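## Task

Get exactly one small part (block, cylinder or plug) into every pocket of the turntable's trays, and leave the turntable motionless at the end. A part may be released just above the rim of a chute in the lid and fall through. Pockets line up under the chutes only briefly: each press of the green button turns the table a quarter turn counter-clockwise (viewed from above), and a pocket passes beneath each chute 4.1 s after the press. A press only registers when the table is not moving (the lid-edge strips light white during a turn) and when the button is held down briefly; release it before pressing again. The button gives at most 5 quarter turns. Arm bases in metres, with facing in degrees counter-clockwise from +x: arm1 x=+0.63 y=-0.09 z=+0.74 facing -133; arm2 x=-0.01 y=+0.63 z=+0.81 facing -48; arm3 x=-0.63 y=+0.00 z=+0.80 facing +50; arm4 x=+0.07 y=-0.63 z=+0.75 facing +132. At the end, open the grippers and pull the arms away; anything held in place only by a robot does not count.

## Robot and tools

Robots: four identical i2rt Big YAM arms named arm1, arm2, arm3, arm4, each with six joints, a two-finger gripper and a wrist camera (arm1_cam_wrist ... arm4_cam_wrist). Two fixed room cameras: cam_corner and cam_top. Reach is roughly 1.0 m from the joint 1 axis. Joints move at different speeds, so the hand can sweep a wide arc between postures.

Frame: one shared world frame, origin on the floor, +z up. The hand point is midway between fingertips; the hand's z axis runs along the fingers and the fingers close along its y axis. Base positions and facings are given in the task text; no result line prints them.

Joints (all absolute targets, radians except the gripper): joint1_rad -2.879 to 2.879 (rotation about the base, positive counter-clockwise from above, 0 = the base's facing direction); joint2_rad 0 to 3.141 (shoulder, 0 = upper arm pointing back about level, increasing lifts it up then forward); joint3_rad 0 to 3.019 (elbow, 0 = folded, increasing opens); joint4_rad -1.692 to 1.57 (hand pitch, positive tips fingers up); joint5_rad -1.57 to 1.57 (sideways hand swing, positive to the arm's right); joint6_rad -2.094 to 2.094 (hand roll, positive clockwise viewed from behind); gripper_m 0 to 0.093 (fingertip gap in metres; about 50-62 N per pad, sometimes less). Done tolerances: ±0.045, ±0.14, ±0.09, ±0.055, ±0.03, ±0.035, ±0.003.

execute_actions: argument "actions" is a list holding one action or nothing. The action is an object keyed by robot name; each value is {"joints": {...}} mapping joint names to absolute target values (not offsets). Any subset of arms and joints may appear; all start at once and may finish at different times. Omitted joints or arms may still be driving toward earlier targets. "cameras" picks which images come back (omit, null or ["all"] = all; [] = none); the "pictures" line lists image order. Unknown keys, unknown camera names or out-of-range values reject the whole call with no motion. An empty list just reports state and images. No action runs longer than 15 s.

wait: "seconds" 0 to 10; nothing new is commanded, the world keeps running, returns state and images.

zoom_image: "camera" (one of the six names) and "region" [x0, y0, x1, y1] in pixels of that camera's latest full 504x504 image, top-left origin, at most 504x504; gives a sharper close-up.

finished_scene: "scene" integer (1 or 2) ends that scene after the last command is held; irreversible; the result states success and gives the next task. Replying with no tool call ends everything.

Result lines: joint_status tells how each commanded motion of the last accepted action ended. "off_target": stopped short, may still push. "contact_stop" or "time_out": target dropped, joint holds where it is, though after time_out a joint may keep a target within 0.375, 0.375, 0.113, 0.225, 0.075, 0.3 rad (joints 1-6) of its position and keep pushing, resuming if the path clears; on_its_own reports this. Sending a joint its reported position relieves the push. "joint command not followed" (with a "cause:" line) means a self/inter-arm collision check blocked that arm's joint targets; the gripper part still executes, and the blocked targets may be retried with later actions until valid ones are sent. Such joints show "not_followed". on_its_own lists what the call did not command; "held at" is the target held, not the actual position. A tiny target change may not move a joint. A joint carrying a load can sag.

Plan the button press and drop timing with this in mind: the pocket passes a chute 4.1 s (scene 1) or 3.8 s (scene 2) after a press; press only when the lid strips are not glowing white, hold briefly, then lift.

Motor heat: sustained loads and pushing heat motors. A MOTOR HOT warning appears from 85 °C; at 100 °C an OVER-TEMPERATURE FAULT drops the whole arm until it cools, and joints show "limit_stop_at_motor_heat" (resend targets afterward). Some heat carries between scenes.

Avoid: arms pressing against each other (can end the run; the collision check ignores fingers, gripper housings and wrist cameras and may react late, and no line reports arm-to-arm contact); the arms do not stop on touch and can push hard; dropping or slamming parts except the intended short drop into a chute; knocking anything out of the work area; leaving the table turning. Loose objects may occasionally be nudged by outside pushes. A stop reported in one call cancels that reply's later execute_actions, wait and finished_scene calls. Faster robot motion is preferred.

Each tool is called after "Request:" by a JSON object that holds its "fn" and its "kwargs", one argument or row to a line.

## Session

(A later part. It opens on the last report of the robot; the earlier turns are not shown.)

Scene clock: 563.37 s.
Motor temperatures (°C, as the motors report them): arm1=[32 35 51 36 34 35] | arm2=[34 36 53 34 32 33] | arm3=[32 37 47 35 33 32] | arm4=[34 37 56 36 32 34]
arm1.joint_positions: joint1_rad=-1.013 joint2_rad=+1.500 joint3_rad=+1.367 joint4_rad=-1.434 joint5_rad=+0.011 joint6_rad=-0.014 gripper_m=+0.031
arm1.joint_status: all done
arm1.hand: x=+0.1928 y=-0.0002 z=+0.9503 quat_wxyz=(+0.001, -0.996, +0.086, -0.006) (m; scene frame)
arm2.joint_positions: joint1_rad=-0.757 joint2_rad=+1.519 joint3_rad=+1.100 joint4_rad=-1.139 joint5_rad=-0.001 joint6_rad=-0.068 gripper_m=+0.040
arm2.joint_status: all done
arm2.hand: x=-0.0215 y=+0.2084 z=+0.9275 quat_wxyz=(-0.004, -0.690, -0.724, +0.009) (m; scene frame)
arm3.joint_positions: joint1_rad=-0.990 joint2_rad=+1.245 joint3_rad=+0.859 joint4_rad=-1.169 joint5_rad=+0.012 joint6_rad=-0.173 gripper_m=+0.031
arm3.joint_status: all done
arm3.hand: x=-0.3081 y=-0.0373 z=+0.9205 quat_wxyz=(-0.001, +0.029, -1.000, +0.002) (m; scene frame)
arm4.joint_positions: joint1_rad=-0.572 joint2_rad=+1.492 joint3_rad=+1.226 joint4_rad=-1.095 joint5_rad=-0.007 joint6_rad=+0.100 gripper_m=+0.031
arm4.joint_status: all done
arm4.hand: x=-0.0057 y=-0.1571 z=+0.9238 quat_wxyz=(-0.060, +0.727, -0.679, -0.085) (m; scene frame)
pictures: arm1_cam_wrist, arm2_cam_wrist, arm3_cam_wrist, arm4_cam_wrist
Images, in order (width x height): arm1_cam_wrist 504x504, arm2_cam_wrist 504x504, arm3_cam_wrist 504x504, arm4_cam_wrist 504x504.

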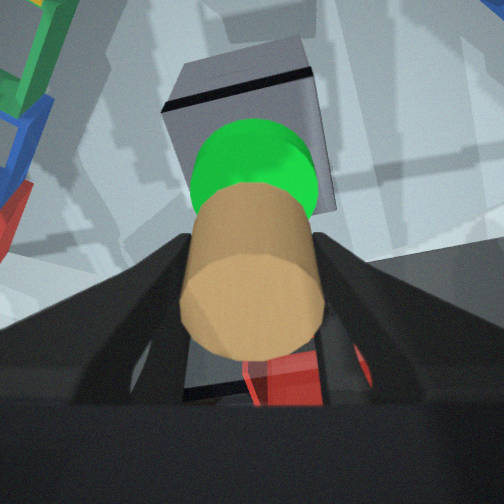

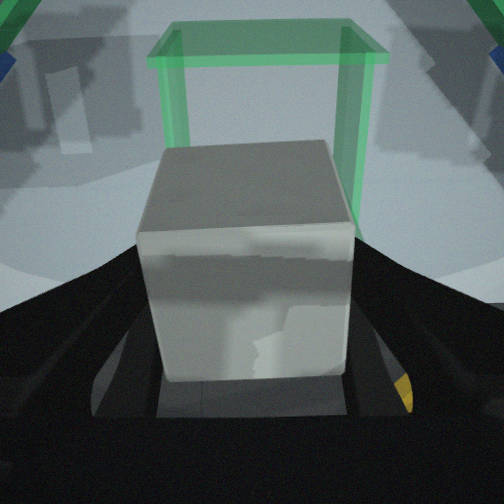

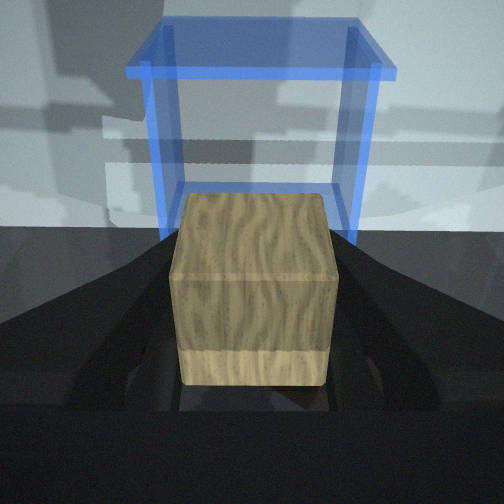

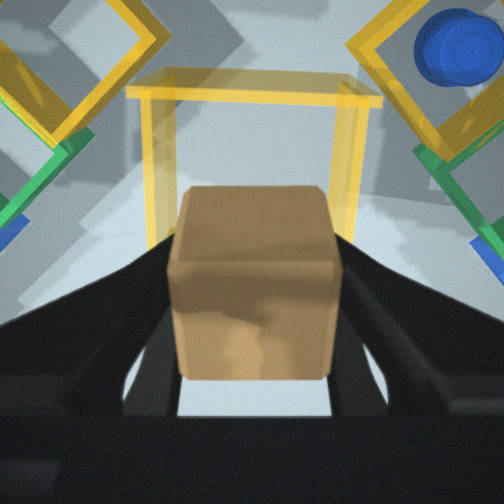

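Request:
{"fn": "execute_actions", "kwargs": {
  "actions": [
    {"arm2":{"joints":{"joint1_rad":-0.773}}}
  ],
  "cameras": ["arm2_cam_wrist"]
}}

Request:
{"fn": "execute_actions", "kwargs": {
  "actions": [
    {"arm1":{"joints":{"joint3_rad":1.285}}}
  ],
  "cameras": ["arm1_cam_wrist","cam_top"]
}}

Request:
{"fn": "execute_actions", "kwargs": {
  "actions": [
    {"arm1":{"joints":{"joint1_rad":-1.13,"joint2_rad":1.15}}}
  ],
  "cameras": ["cam_top"]
}}

Request:
{"fn": "execute_actions", "kwargs": {
  "actions": [
    {"arm1":{"joints":{"joint3_rad":0.955,"joint4_rad":-1.35}}}
  ],
  "cameras": ["cam_top","arm1_cam_wrist"]
}}

Request:
{"fn": "wait", "kwargs": {
  "seconds": 0.5
}}

Request:
{"fn": "wait", "kwargs": {
  "seconds": 0.5
}}

Request:
{"fn": "wait", "kwargs": {
  "seconds": 0.4
}}

Request:
{"fn": "wait", "kwargs": {
  "seconds": 0.4
}}

Request:
{"fn": "wait", "kwargs": {
  "seconds": 0.4
}}

Request:
{"fn": "wait", "kwargs": {
  "seconds": 0.5
}}

Request:
{"fn": "wait", "kwargs": {
  "seconds": 1.0
}}

Request:
{"fn": "wait", "kwargs": {
  "seconds": 1.5
}}

Scene clock: 598.63 s.
Motor temperatures (°C, as the motors report them): arm1=[32 36 52 36 34 35] | arm2=[34 36 50 34 32 33] | arm3=[32 37 46 35 33 32] | arm4=[34 37 50 36 32 34]
arm1.joint_positions: joint1_rad=-1.013 joint2_rad=+1.500 joint3_rad=+1.367 joint4_rad=-1.434 joint5_rad=+0.011 joint6_rad=-0.014 gripper_m=+0.031
arm1.joint_status: not commanded
arm1.hand: x=+0.1928 y=-0.0002 z=+0.9503 quat_wxyz=(+0.001, -0.996, +0.086, -0.006) (m; scene frame)
arm2.joint_positions: joint1_rad=-0.768 joint2_rad=+1.519 joint3_rad=+1.100 joint4_rad=-1.139 joint5_rad=-0.001 joint6_rad=-0.068 gripper_m=+0.040
arm2.joint_status: all done
arm2.hand: x=-0.0261 y=+0.2086 z=+0.9276 quat_wxyz=(-0.004, -0.694, -0.720, +0.009) (m; scene frame)
arm3.joint_positions: joint1_rad=-0.990 joint2_rad=+1.245 joint3_rad=+0.859 joint4_rad=-1.169 joint5_rad=+0.012 joint6_rad=-0.173 gripper_m=+0.031
arm3.joint_status: not commanded
arm3.hand: x=-0.3081 y=-0.0373 z=+0.9205 quat_wxyz=(-0.001, +0.029, -1.000, +0.002) (m; scene frame)
arm4.joint_positions: joint1_rad=-0.572 joint2_rad=+1.492 joint3_rad=+1.226 joint4_rad=-1.095 joint5_rad=-0.007 joint6_rad=+0.100 gripper_m=+0.031
arm4.joint_status: not commanded
arm4.hand: x=-0.0057 y=-0.1571 z=+0.9238 quat_wxyz=(-0.060, +0.727, -0.679, -0.085) (m; scene frame)
pictures: arm2_cam_wrist
Images, in order (width x height): arm2_cam_wrist 504x504.

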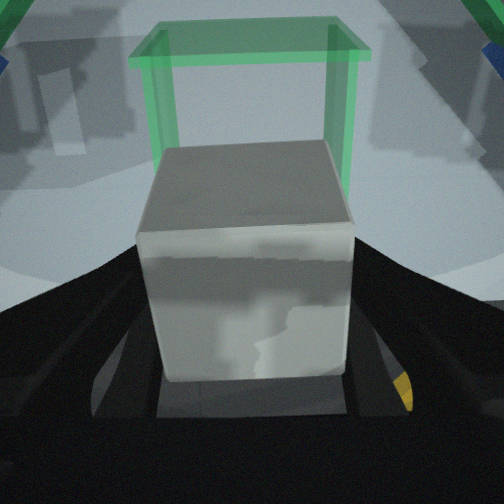

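Scene clock: 599.53 s.
Motor temperatures (°C, as the motors report them): arm1=[32 36 51 36 34 35] | arm2=[34 36 50 34 32 33] | arm3=[32 37 46 35 33 32] | arm4=[34 37 50 36 32 34]
arm1.joint_positions: joint1_rad=-1.013 joint2_rad=+1.487 joint3_rad=+1.297 joint4_rad=-1.435 joint5_rad=+0.011 joint6_rad=-0.014 gripper_m=+0.031
arm1.joint_status: all done
arm1.hand: x=+0.2157 y=-0.0046 z=+0.9298 quat_wxyz=(-0.002, -0.996, +0.085, -0.035) (m; scene frame)
arm2.joint_positions: joint1_rad=-0.768 joint2_rad=+1.519 joint3_rad=+1.100 joint4_rad=-1.139 joint5_rad=-0.001 joint6_rad=-0.068 gripper_m=+0.040
arm2.joint_status: not commanded
arm2.hand: x=-0.0261 y=+0.2086 z=+0.9276 quat_wxyz=(-0.004, -0.694, -0.720, +0.009) (m; scene frame)
arm3.joint_positions: joint1_rad=-0.990 joint2_rad=+1.245 joint3_rad=+0.859 joint4_rad=-1.169 joint5_rad=+0.012 joint6_rad=-0.173 gripper_m=+0.031
arm3.joint_status: not commanded
arm3.hand: x=-0.3081 y=-0.0373 z=+0.9205 quat_wxyz=(-0.001, +0.029, -1.000, +0.002) (m; scene frame)
arm4.joint_positions: joint1_rad=-0.572 joint2_rad=+1.492 joint3_rad=+1.226 joint4_rad=-1.095 joint5_rad=-0.007 joint6_rad=+0.100 gripper_m=+0.031
arm4.joint_status: not commanded
arm4.hand: x=-0.0057 y=-0.1571 z=+0.9238 quat_wxyz=(-0.060, +0.727, -0.679, -0.085) (m; scene frame)
pictures: arm1_cam_wrist, cam_top
Images, in order (width x height): arm1_cam_wrist 504x504, cam_top 504x504.

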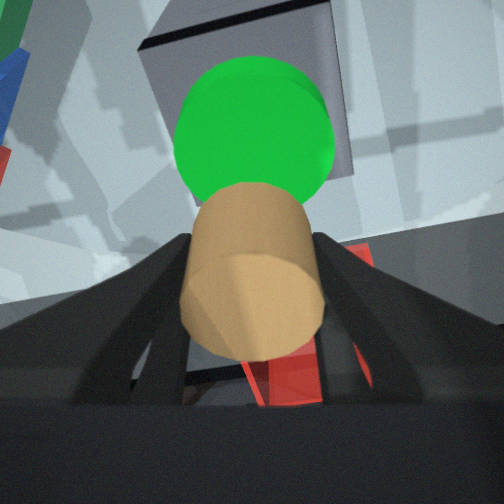

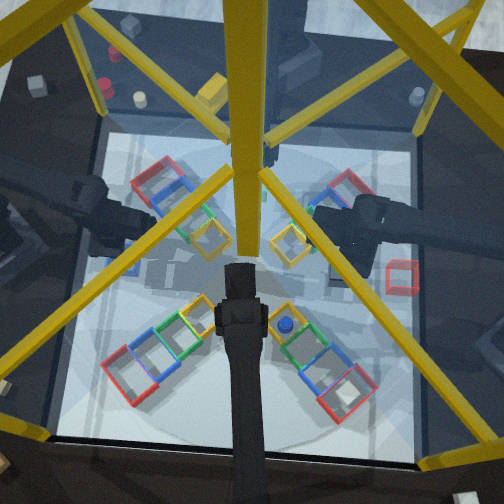

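Scene clock: 600.87 s.
Motor temperatures (°C, as the motors report them): arm1=[32 36 51 36 34 35] | arm2=[34 36 50 34 32 33] | arm3=[32 37 46 35 33 32] | arm4=[34 37 50 36 32 34]
arm1.joint_positions: joint1_rad=-1.140 joint2_rad=+1.140 joint3_rad=+1.286 joint4_rad=-1.436 joint5_rad=+0.010 joint6_rad=-0.014 gripper_m=+0.031
arm1.joint_status: all done
arm1.hand: x=+0.2730 y=+0.0334 z=+1.0565 quat_wxyz=(+0.024, -0.980, +0.149, +0.130) (m; scene frame)
arm2.joint_positions: joint1_rad=-0.768 joint2_rad=+1.519 joint3_rad=+1.100 joint4_rad=-1.139 joint5_rad=-0.001 joint6_rad=-0.068 gripper_m=+0.040
arm2.joint_status: not commanded
arm2.hand: x=-0.0261 y=+0.2086 z=+0.9276 quat_wxyz=(-0.004, -0.694, -0.720, +0.009) (m; scene frame)
arm3.joint_positions: joint1_rad=-0.990 joint2_rad=+1.245 joint3_rad=+0.859 joint4_rad=-1.169 joint5_rad=+0.012 joint6_rad=-0.173 gripper_m=+0.031
arm3.joint_status: not commanded
arm3.hand: x=-0.3081 y=-0.0373 z=+0.9205 quat_wxyz=(-0.001, +0.029, -1.000, +0.002) (m; scene frame)
arm4.joint_positions: joint1_rad=-0.572 joint2_rad=+1.492 joint3_rad=+1.226 joint4_rad=-1.095 joint5_rad=-0.007 joint6_rad=+0.100 gripper_m=+0.031
arm4.joint_status: not commanded
arm4.hand: x=-0.0057 y=-0.1571 z=+0.9238 quat_wxyz=(-0.060, +0.727, -0.679, -0.085) (m; scene frame)
pictures: cam_top
Images, in order (width x height): cam_top 504x504.

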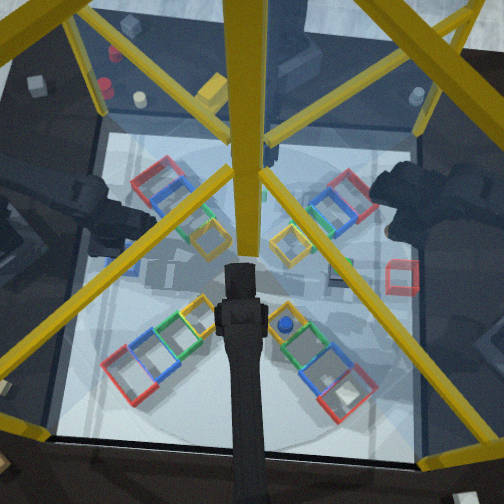

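Scene clock: 601.90 s.
Motor temperatures (°C, as the motors report them): arm1=[32 36 51 36 34 35] | arm2=[34 36 50 34 32 33] | arm3=[32 37 45 35 33 32] | arm4=[34 37 50 36 32 34]
arm1.joint_positions: joint1_rad=-1.140 joint2_rad=+1.141 joint3_rad=+0.959 joint4_rad=-1.366 joint5_rad=+0.010 joint6_rad=-0.014 gripper_m=+0.031
arm1.joint_status: all done
arm1.hand: x=+0.3359 y=+0.0122 z=+0.9239 quat_wxyz=(+0.003, -0.989, +0.149, +0.003) (m; scene frame)
arm2.joint_positions: joint1_rad=-0.768 joint2_rad=+1.519 joint3_rad=+1.100 joint4_rad=-1.139 joint5_rad=-0.001 joint6_rad=-0.068 gripper_m=+0.040
arm2.joint_status: not commanded
arm2.hand: x=-0.0261 y=+0.2086 z=+0.9276 quat_wxyz=(-0.004, -0.694, -0.720, +0.009) (m; scene frame)
arm3.joint_positions: joint1_rad=-0.990 joint2_rad=+1.245 joint3_rad=+0.859 joint4_rad=-1.169 joint5_rad=+0.012 joint6_rad=-0.173 gripper_m=+0.031
arm3.joint_status: not commanded
arm3.hand: x=-0.3081 y=-0.0373 z=+0.9205 quat_wxyz=(-0.001, +0.029, -1.000, +0.002) (m; scene frame)
arm4.joint_positions: joint1_rad=-0.572 joint2_rad=+1.492 joint3_rad=+1.226 joint4_rad=-1.095 joint5_rad=-0.007 joint6_rad=+0.100 gripper_m=+0.031
arm4.joint_status: not commanded
arm4.hand: x=-0.0057 y=-0.1571 z=+0.9238 quat_wxyz=(-0.060, +0.727, -0.679, -0.085) (m; scene frame)
pictures: arm1_cam_wrist, cam_top
Images, in order (width x height): arm1_cam_wrist 504x504, cam_top 504x504.

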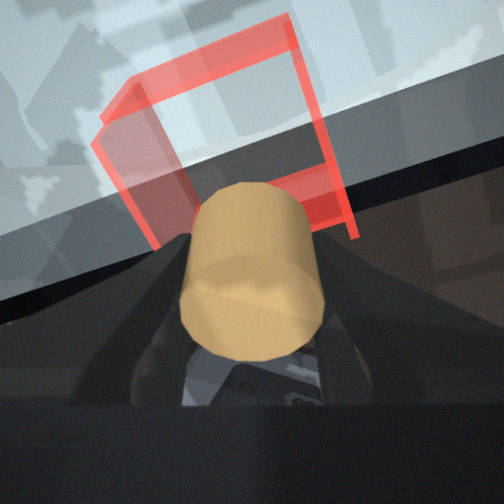

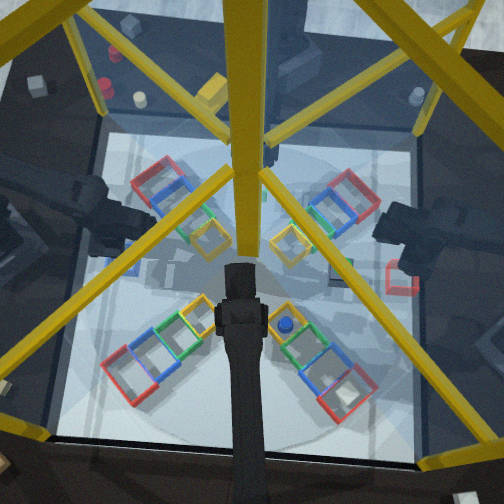

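Scene clock: 602.40 s.
Motor temperatures (°C, as the motors report them): arm1=[32 36 51 36 34 35] | arm2=[34 36 50 34 32 33] | arm3=[32 37 45 35 33 32] | arm4=[34 37 50 36 32 34]
arm1.joint_positions: joint1_rad=-1.140 joint2_rad=+1.141 joint3_rad=+0.959 joint4_rad=-1.366 joint5_rad=+0.010 joint6_rad=-0.014 gripper_m=+0.031
arm1.joint_status: all done
arm1.hand: x=+0.3359 y=+0.0122 z=+0.9239 quat_wxyz=(+0.003, -0.989, +0.149, +0.003) (m; scene frame)
arm2.joint_positions: joint1_rad=-0.768 joint2_rad=+1.519 joint3_rad=+1.100 joint4_rad=-1.139 joint5_rad=-0.001 joint6_rad=-0.068 gripper_m=+0.040
arm2.joint_status: not commanded
arm2.hand: x=-0.0261 y=+0.2086 z=+0.9276 quat_wxyz=(-0.004, -0.694, -0.720, +0.009) (m; scene frame)
arm3.joint_positions: joint1_rad=-0.990 joint2_rad=+1.245 joint3_rad=+0.859 joint4_rad=-1.169 joint5_rad=+0.012 joint6_rad=-0.173 gripper_m=+0.031
arm3.joint_status: not commanded
arm3.hand: x=-0.3081 y=-0.0373 z=+0.9205 quat_wxyz=(-0.001, +0.029, -1.000, +0.002) (m; scene frame)
arm4.joint_positions: joint1_rad=-0.572 joint2_rad=+1.492 joint3_rad=+1.226 joint4_rad=-1.095 joint5_rad=-0.007 joint6_rad=+0.100 gripper_m=+0.031
arm4.joint_status: not commanded
arm4.hand: x=-0.0057 y=-0.1571 z=+0.9238 quat_wxyz=(-0.060, +0.727, -0.679, -0.085) (m; scene frame)
wait: 0.50 s; at rest by 0.27 s
pictures: arm1_cam_wrist, arm2_cam_wrist, arm3_cam_wrist, arm4_cam_wrist, cam_corner, cam_top
Images, in order (width x height): arm1_cam_wrist 504x504, arm2_cam_wrist 504x504, arm3_cam_wrist 504x504, arm4_cam_wrist 504x504, cam_corner 504x504, cam_top 504x504.

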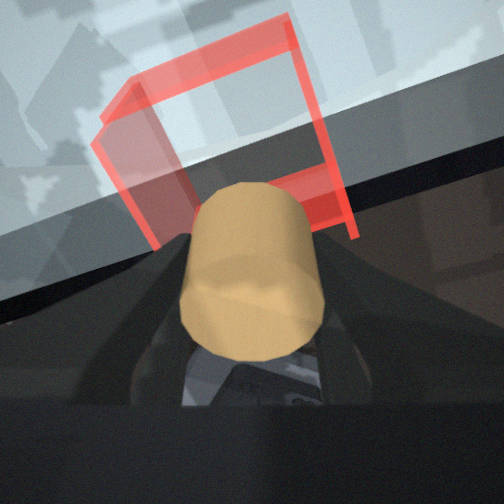

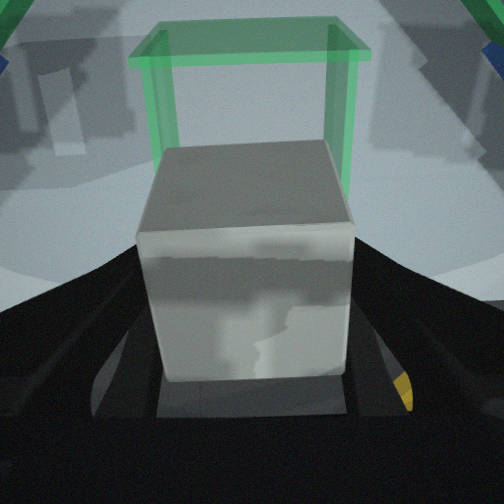

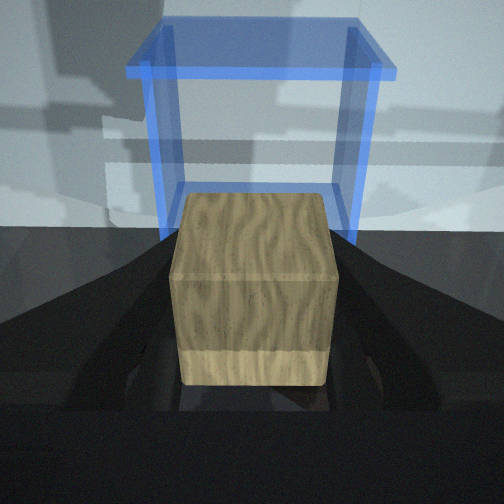

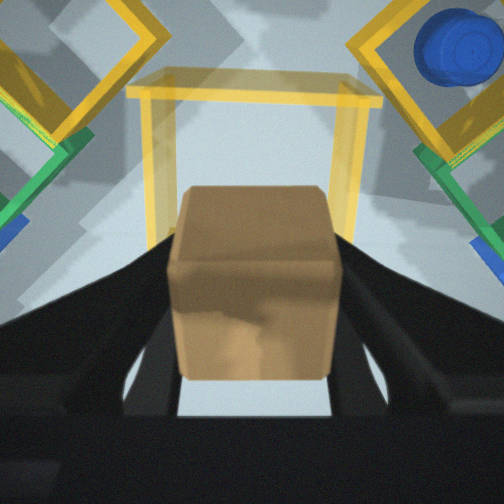

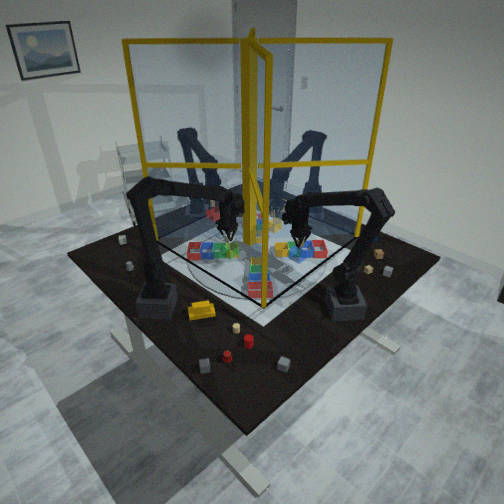

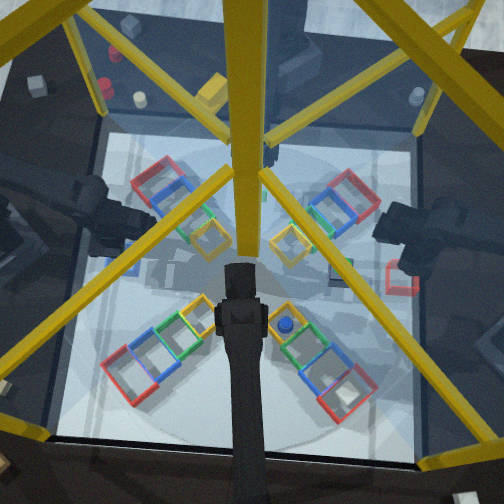

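Scene clock: 602.90 s.
Motor temperatures (°C, as the motors report them): arm1=[32 36 51 36 34 35] | arm2=[34 36 50 34 32 33] | arm3=[32 37 45 35 33 32] | arm4=[34 37 50 36 32 34]
arm1.joint_positions: joint1_rad=-1.140 joint2_rad=+1.141 joint3_rad=+0.959 joint4_rad=-1.366 joint5_rad=+0.010 joint6_rad=-0.014 gripper_m=+0.031
arm1.joint_status: all done
arm1.hand: x=+0.3359 y=+0.0122 z=+0.9239 quat_wxyz=(+0.003, -0.989, +0.149, +0.003) (m; scene frame)
arm2.joint_positions: joint1_rad=-0.768 joint2_rad=+1.519 joint3_rad=+1.100 joint4_rad=-1.139 joint5_rad=-0.001 joint6_rad=-0.068 gripper_m=+0.040
arm2.joint_status: not commanded
arm2.hand: x=-0.0261 y=+0.2086 z=+0.9276 quat_wxyz=(-0.004, -0.694, -0.720, +0.009) (m; scene frame)
arm3.joint_positions: joint1_rad=-0.990 joint2_rad=+1.245 joint3_rad=+0.859 joint4_rad=-1.169 joint5_rad=+0.012 joint6_rad=-0.173 gripper_m=+0.031
arm3.joint_status: not commanded
arm3.hand: x=-0.3081 y=-0.0373 z=+0.9205 quat_wxyz=(-0.001, +0.029, -1.000, +0.002) (m; scene frame)
arm4.joint_positions: joint1_rad=-0.572 joint2_rad=+1.492 joint3_rad=+1.226 joint4_rad=-1.095 joint5_rad=-0.007 joint6_rad=+0.100 gripper_m=+0.031
arm4.joint_status: not commanded
arm4.hand: x=-0.0057 y=-0.1571 z=+0.9238 quat_wxyz=(-0.060, +0.727, -0.679, -0.085) (m; scene frame)
wait: 0.50 s; at rest by 0.27 s
pictures: arm1_cam_wrist, arm2_cam_wrist, arm3_cam_wrist, arm4_cam_wrist, cam_corner, cam_top
Images, in order (width x height): arm1_cam_wrist 504x504, arm2_cam_wrist 504x504, arm3_cam_wrist 504x504, arm4_cam_wrist 504x504, cam_corner 504x504, cam_top 504x504.

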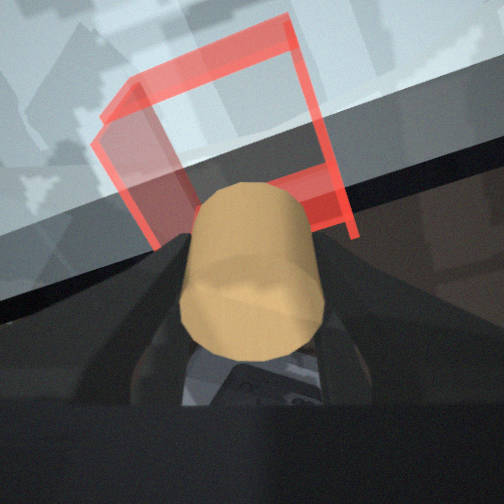

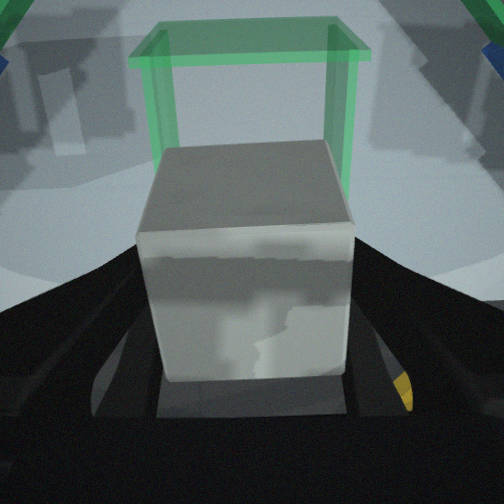

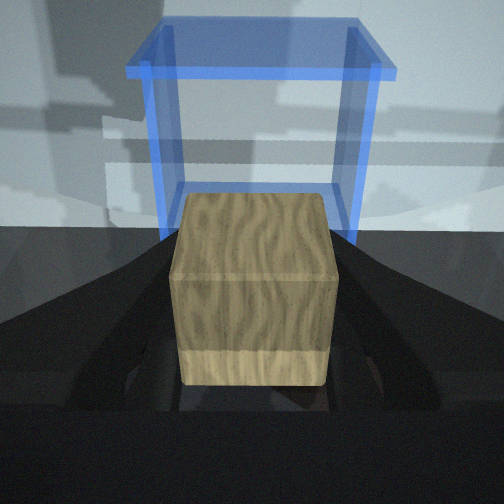

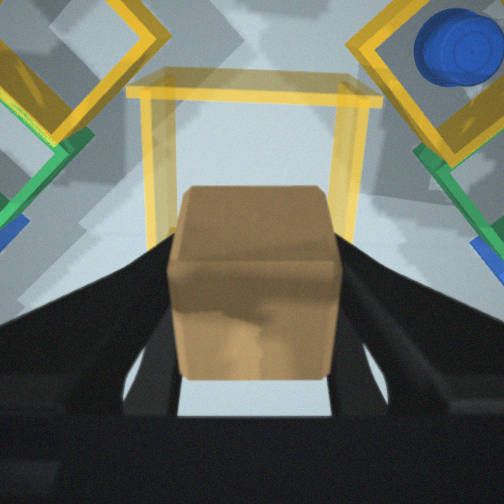

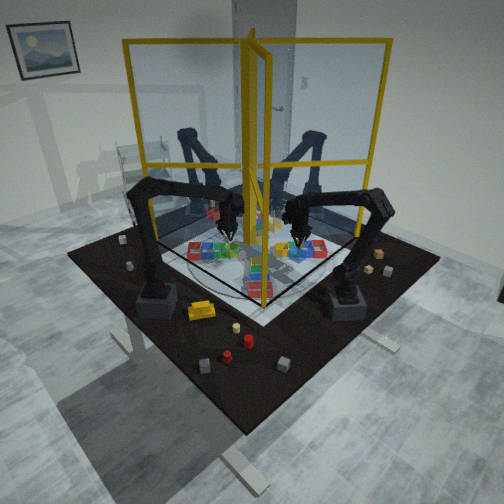

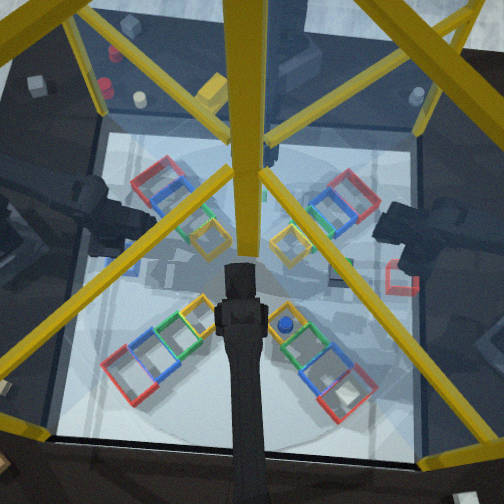

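Scene clock: 603.30 s.
Motor temperatures (°C, as the motors report them): arm1=[32 36 51 36 34 35] | arm2=[34 36 50 34 32 33] | arm3=[32 37 45 35 33 32] | arm4=[34 37 50 36 32 34]
arm1.joint_positions: joint1_rad=-1.140 joint2_rad=+1.141 joint3_rad=+0.959 joint4_rad=-1.366 joint5_rad=+0.010 joint6_rad=-0.014 gripper_m=+0.031
arm1.joint_status: all done
arm1.hand: x=+0.3359 y=+0.0122 z=+0.9239 quat_wxyz=(+0.003, -0.989, +0.149, +0.003) (m; scene frame)
arm2.joint_positions: joint1_rad=-0.768 joint2_rad=+1.519 joint3_rad=+1.100 joint4_rad=-1.139 joint5_rad=-0.001 joint6_rad=-0.068 gripper_m=+0.040
arm2.joint_status: not commanded
arm2.hand: x=-0.0261 y=+0.2086 z=+0.9276 quat_wxyz=(-0.004, -0.694, -0.720, +0.009) (m; scene frame)
arm3.joint_positions: joint1_rad=-0.990 joint2_rad=+1.245 joint3_rad=+0.859 joint4_rad=-1.169 joint5_rad=+0.012 joint6_rad=-0.173 gripper_m=+0.031
arm3.joint_status: not commanded
arm3.hand: x=-0.3081 y=-0.0373 z=+0.9205 quat_wxyz=(-0.001, +0.029, -1.000, +0.002) (m; scene frame)
arm4.joint_positions: joint1_rad=-0.572 joint2_rad=+1.492 joint3_rad=+1.226 joint4_rad=-1.095 joint5_rad=-0.007 joint6_rad=+0.100 gripper_m=+0.031
arm4.joint_status: not commanded
arm4.hand: x=-0.0057 y=-0.1571 z=+0.9238 quat_wxyz=(-0.060, +0.727, -0.679, -0.085) (m; scene frame)
wait: 0.40 s; at rest by 0.27 s
pictures: arm1_cam_wrist, arm2_cam_wrist, arm3_cam_wrist, arm4_cam_wrist, cam_corner, cam_top
Images, in order (width x height): arm1_cam_wrist 504x504, arm2_cam_wrist 504x504, arm3_cam_wrist 504x504, arm4_cam_wrist 504x504, cam_corner 504x504, cam_top 504x504.

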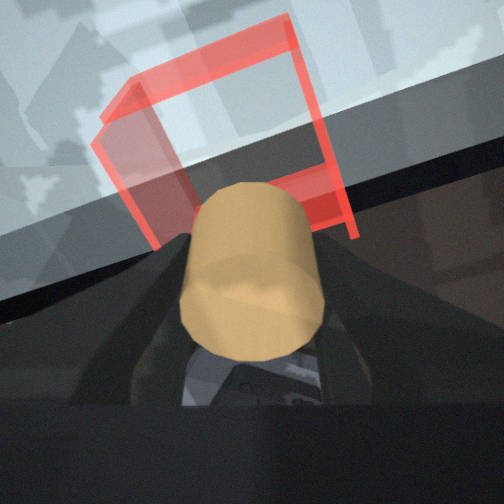

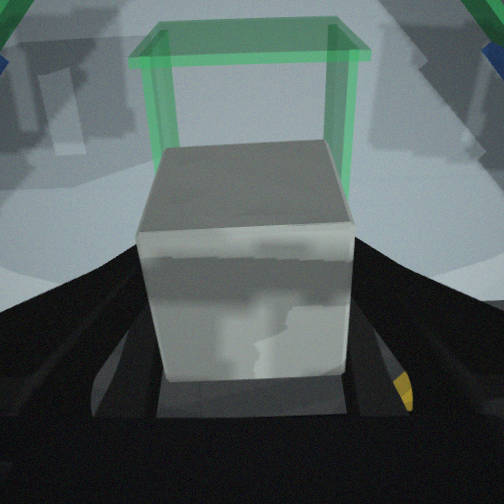

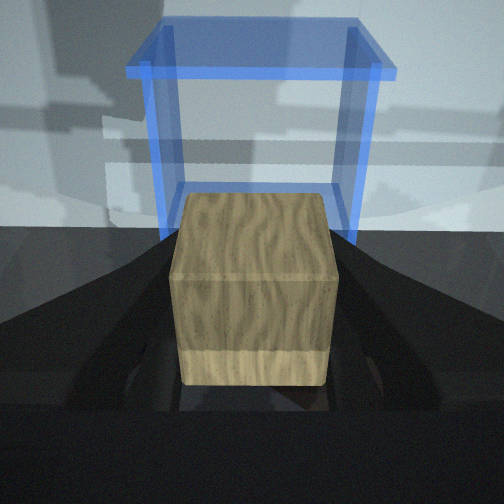

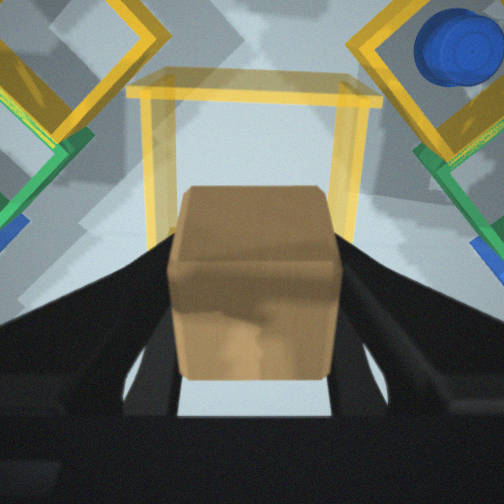

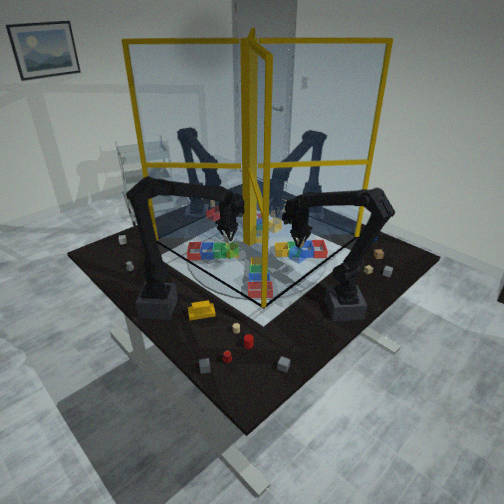

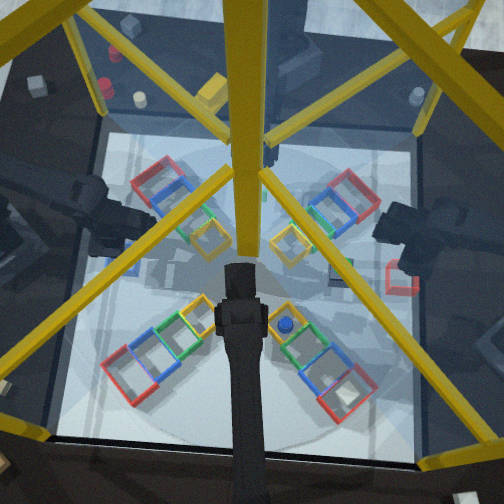

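Scene clock: 603.70 s.
Motor temperatures (°C, as the motors report them): arm1=[32 36 50 36 34 35] | arm2=[34 36 50 34 32 33] | arm3=[32 37 45 35 33 32] | arm4=[34 37 50 36 32 34]
arm1.joint_positions: joint1_rad=-1.140 joint2_rad=+1.141 joint3_rad=+0.959 joint4_rad=-1.366 joint5_rad=+0.010 joint6_rad=-0.014 gripper_m=+0.031
arm1.joint_status: all done
arm1.hand: x=+0.3359 y=+0.0122 z=+0.9239 quat_wxyz=(+0.003, -0.989, +0.149, +0.003) (m; scene frame)
arm2.joint_positions: joint1_rad=-0.768 joint2_rad=+1.519 joint3_rad=+1.100 joint4_rad=-1.139 joint5_rad=-0.001 joint6_rad=-0.068 gripper_m=+0.040
arm2.joint_status: not commanded
arm2.hand: x=-0.0261 y=+0.2086 z=+0.9276 quat_wxyz=(-0.004, -0.694, -0.720, +0.009) (m; scene frame)
arm3.joint_positions: joint1_rad=-0.990 joint2_rad=+1.245 joint3_rad=+0.859 joint4_rad=-1.169 joint5_rad=+0.012 joint6_rad=-0.173 gripper_m=+0.031
arm3.joint_status: not commanded
arm3.hand: x=-0.3081 y=-0.0373 z=+0.9205 quat_wxyz=(-0.001, +0.029, -1.000, +0.002) (m; scene frame)
arm4.joint_positions: joint1_rad=-0.572 joint2_rad=+1.492 joint3_rad=+1.226 joint4_rad=-1.095 joint5_rad=-0.007 joint6_rad=+0.100 gripper_m=+0.031
arm4.joint_status: not commanded
arm4.hand: x=-0.0057 y=-0.1571 z=+0.9238 quat_wxyz=(-0.060, +0.727, -0.679, -0.085) (m; scene frame)
wait: 0.40 s; at rest by 0.27 s
pictures: arm1_cam_wrist, arm2_cam_wrist, arm3_cam_wrist, arm4_cam_wrist, cam_corner, cam_top
Images, in order (width x height): arm1_cam_wrist 504x504, arm2_cam_wrist 504x504, arm3_cam_wrist 504x504, arm4_cam_wrist 504x504, cam_corner 504x504, cam_top 504x504.

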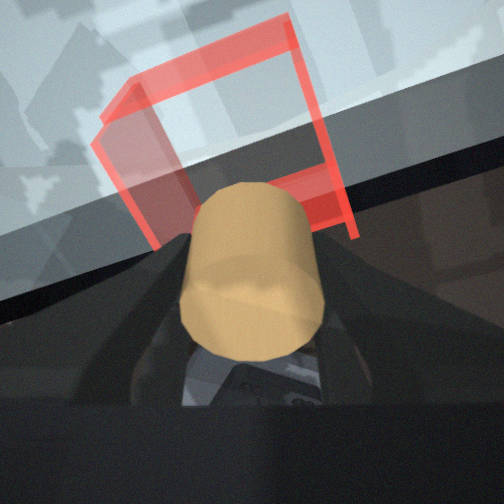

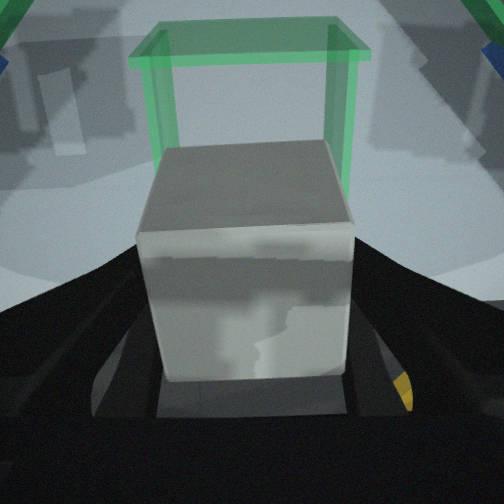

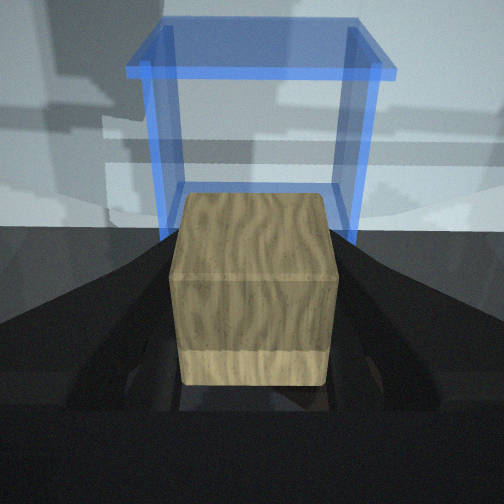

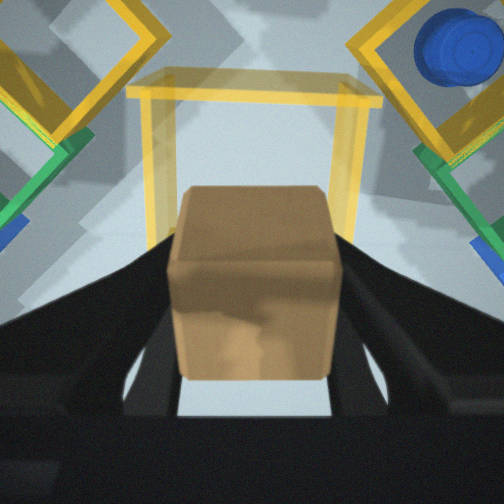

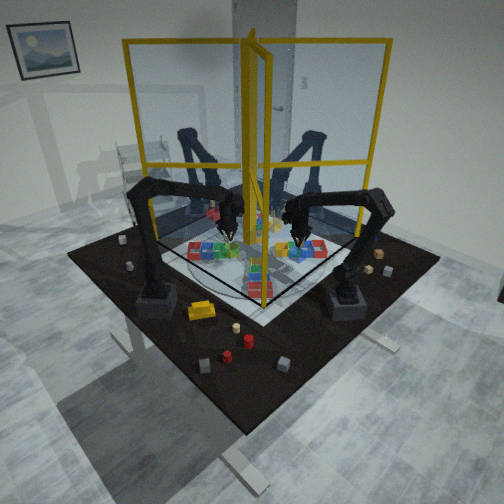

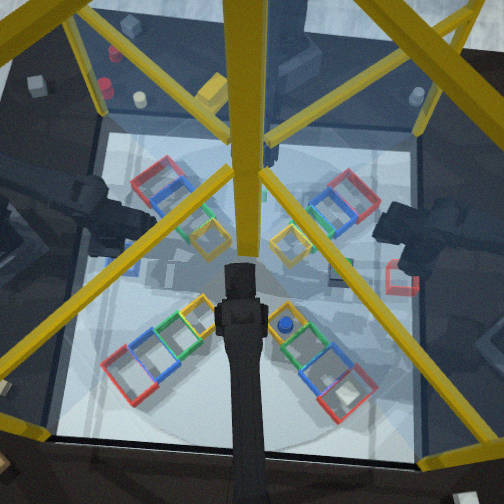

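Scene clock: 604.10 s.
Motor temperatures (°C, as the motors report them): arm1=[32 36 50 36 34 35] | arm2=[34 36 50 34 32 33] | arm3=[32 37 45 35 33 32] | arm4=[34 37 50 36 32 34]
arm1.joint_positions: joint1_rad=-1.140 joint2_rad=+1.141 joint3_rad=+0.959 joint4_rad=-1.366 joint5_rad=+0.010 joint6_rad=-0.014 gripper_m=+0.031
arm1.joint_status: all done
arm1.hand: x=+0.3359 y=+0.0122 z=+0.9239 quat_wxyz=(+0.003, -0.989, +0.149, +0.003) (m; scene frame)
arm2.joint_positions: joint1_rad=-0.768 joint2_rad=+1.519 joint3_rad=+1.100 joint4_rad=-1.139 joint5_rad=-0.001 joint6_rad=-0.068 gripper_m=+0.040
arm2.joint_status: not commanded
arm2.hand: x=-0.0261 y=+0.2086 z=+0.9276 quat_wxyz=(-0.004, -0.694, -0.720, +0.009) (m; scene frame)
arm3.joint_positions: joint1_rad=-0.990 joint2_rad=+1.245 joint3_rad=+0.859 joint4_rad=-1.169 joint5_rad=+0.012 joint6_rad=-0.173 gripper_m=+0.031
arm3.joint_status: not commanded
arm3.hand: x=-0.3081 y=-0.0373 z=+0.9205 quat_wxyz=(-0.001, +0.029, -1.000, +0.002) (m; scene frame)
arm4.joint_positions: joint1_rad=-0.572 joint2_rad=+1.492 joint3_rad=+1.226 joint4_rad=-1.095 joint5_rad=-0.007 joint6_rad=+0.100 gripper_m=+0.031
arm4.joint_status: not commanded
arm4.hand: x=-0.0057 y=-0.1571 z=+0.9238 quat_wxyz=(-0.060, +0.727, -0.679, -0.085) (m; scene frame)
wait: 0.40 s; at rest by 0.27 s
pictures: arm1_cam_wrist, arm2_cam_wrist, arm3_cam_wrist, arm4_cam_wrist, cam_corner, cam_top
Images, in order (width x height): arm1_cam_wrist 504x504, arm2_cam_wrist 504x504, arm3_cam_wrist 504x504, arm4_cam_wrist 504x504, cam_corner 504x504, cam_top 504x504.

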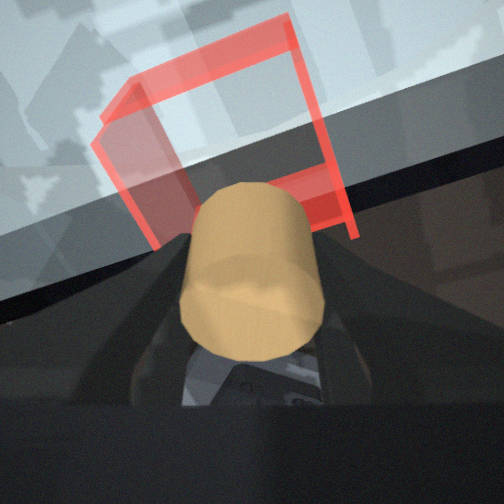

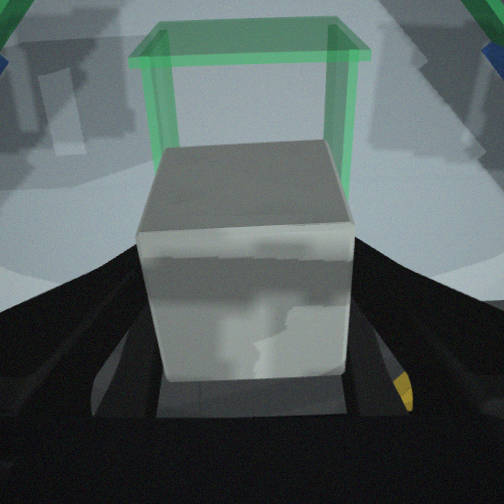

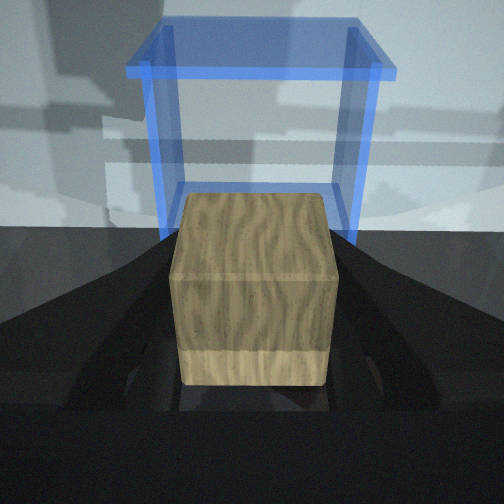

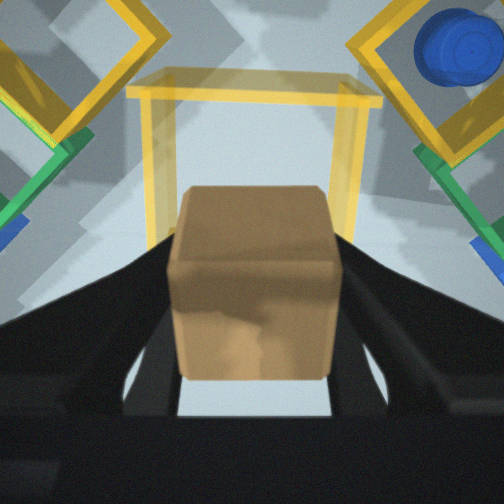

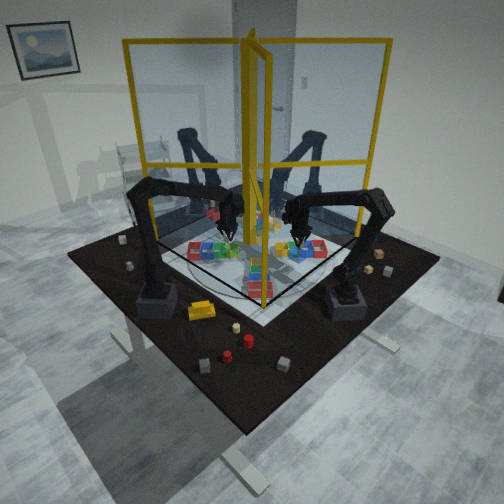

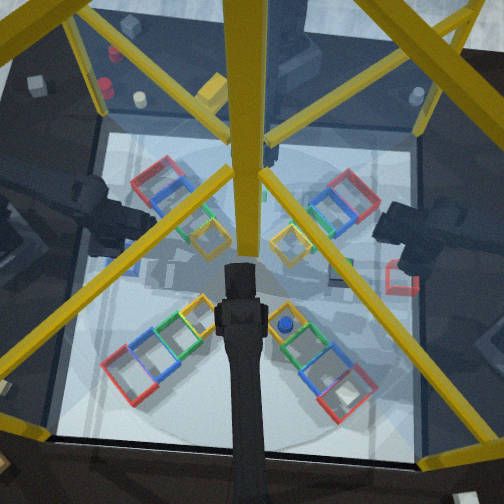

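Scene clock: 604.60 s.
Motor temperatures (°C, as the motors report them): arm1=[32 36 50 36 34 35] | arm2=[34 36 50 34 32 33] | arm3=[32 37 45 35 33 32] | arm4=[34 37 50 36 32 34]
arm1.joint_positions: joint1_rad=-1.140 joint2_rad=+1.141 joint3_rad=+0.959 joint4_rad=-1.366 joint5_rad=+0.010 joint6_rad=-0.014 gripper_m=+0.031
arm1.joint_status: all done
arm1.hand: x=+0.3359 y=+0.0122 z=+0.9239 quat_wxyz=(+0.003, -0.989, +0.149, +0.003) (m; scene frame)
arm2.joint_positions: joint1_rad=-0.768 joint2_rad=+1.519 joint3_rad=+1.100 joint4_rad=-1.139 joint5_rad=-0.001 joint6_rad=-0.068 gripper_m=+0.040
arm2.joint_status: not commanded
arm2.hand: x=-0.0261 y=+0.2086 z=+0.9276 quat_wxyz=(-0.004, -0.694, -0.720, +0.009) (m; scene frame)
arm3.joint_positions: joint1_rad=-0.990 joint2_rad=+1.245 joint3_rad=+0.859 joint4_rad=-1.169 joint5_rad=+0.012 joint6_rad=-0.173 gripper_m=+0.031
arm3.joint_status: not commanded
arm3.hand: x=-0.3081 y=-0.0373 z=+0.9205 quat_wxyz=(-0.001, +0.029, -1.000, +0.002) (m; scene frame)
arm4.joint_positions: joint1_rad=-0.572 joint2_rad=+1.492 joint3_rad=+1.226 joint4_rad=-1.095 joint5_rad=-0.007 joint6_rad=+0.100 gripper_m=+0.031
arm4.joint_status: not commanded
arm4.hand: x=-0.0057 y=-0.1571 z=+0.9238 quat_wxyz=(-0.060, +0.727, -0.679, -0.085) (m; scene frame)
wait: 0.50 s; at rest by 0.27 s
pictures: arm1_cam_wrist, arm2_cam_wrist, arm3_cam_wrist, arm4_cam_wrist, cam_corner, cam_top
Images, in order (width x height): arm1_cam_wrist 504x504, arm2_cam_wrist 504x504, arm3_cam_wrist 504x504, arm4_cam_wrist 504x504, cam_corner 504x504, cam_top 504x504.

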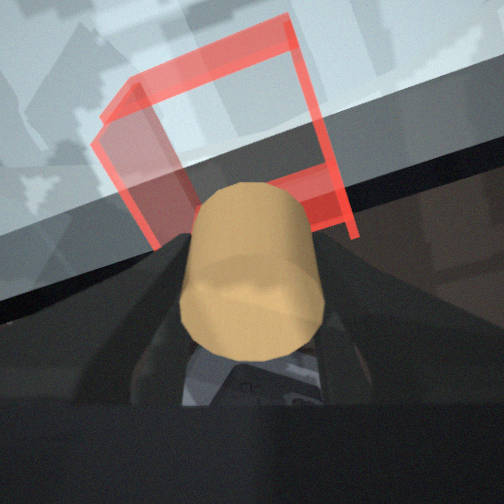

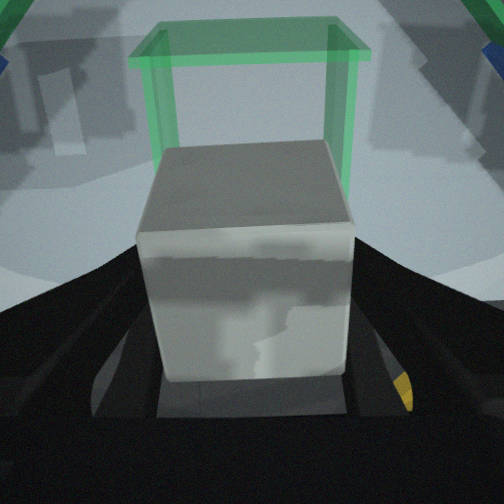

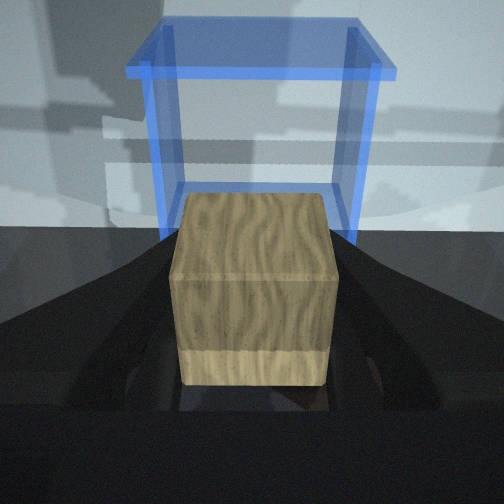

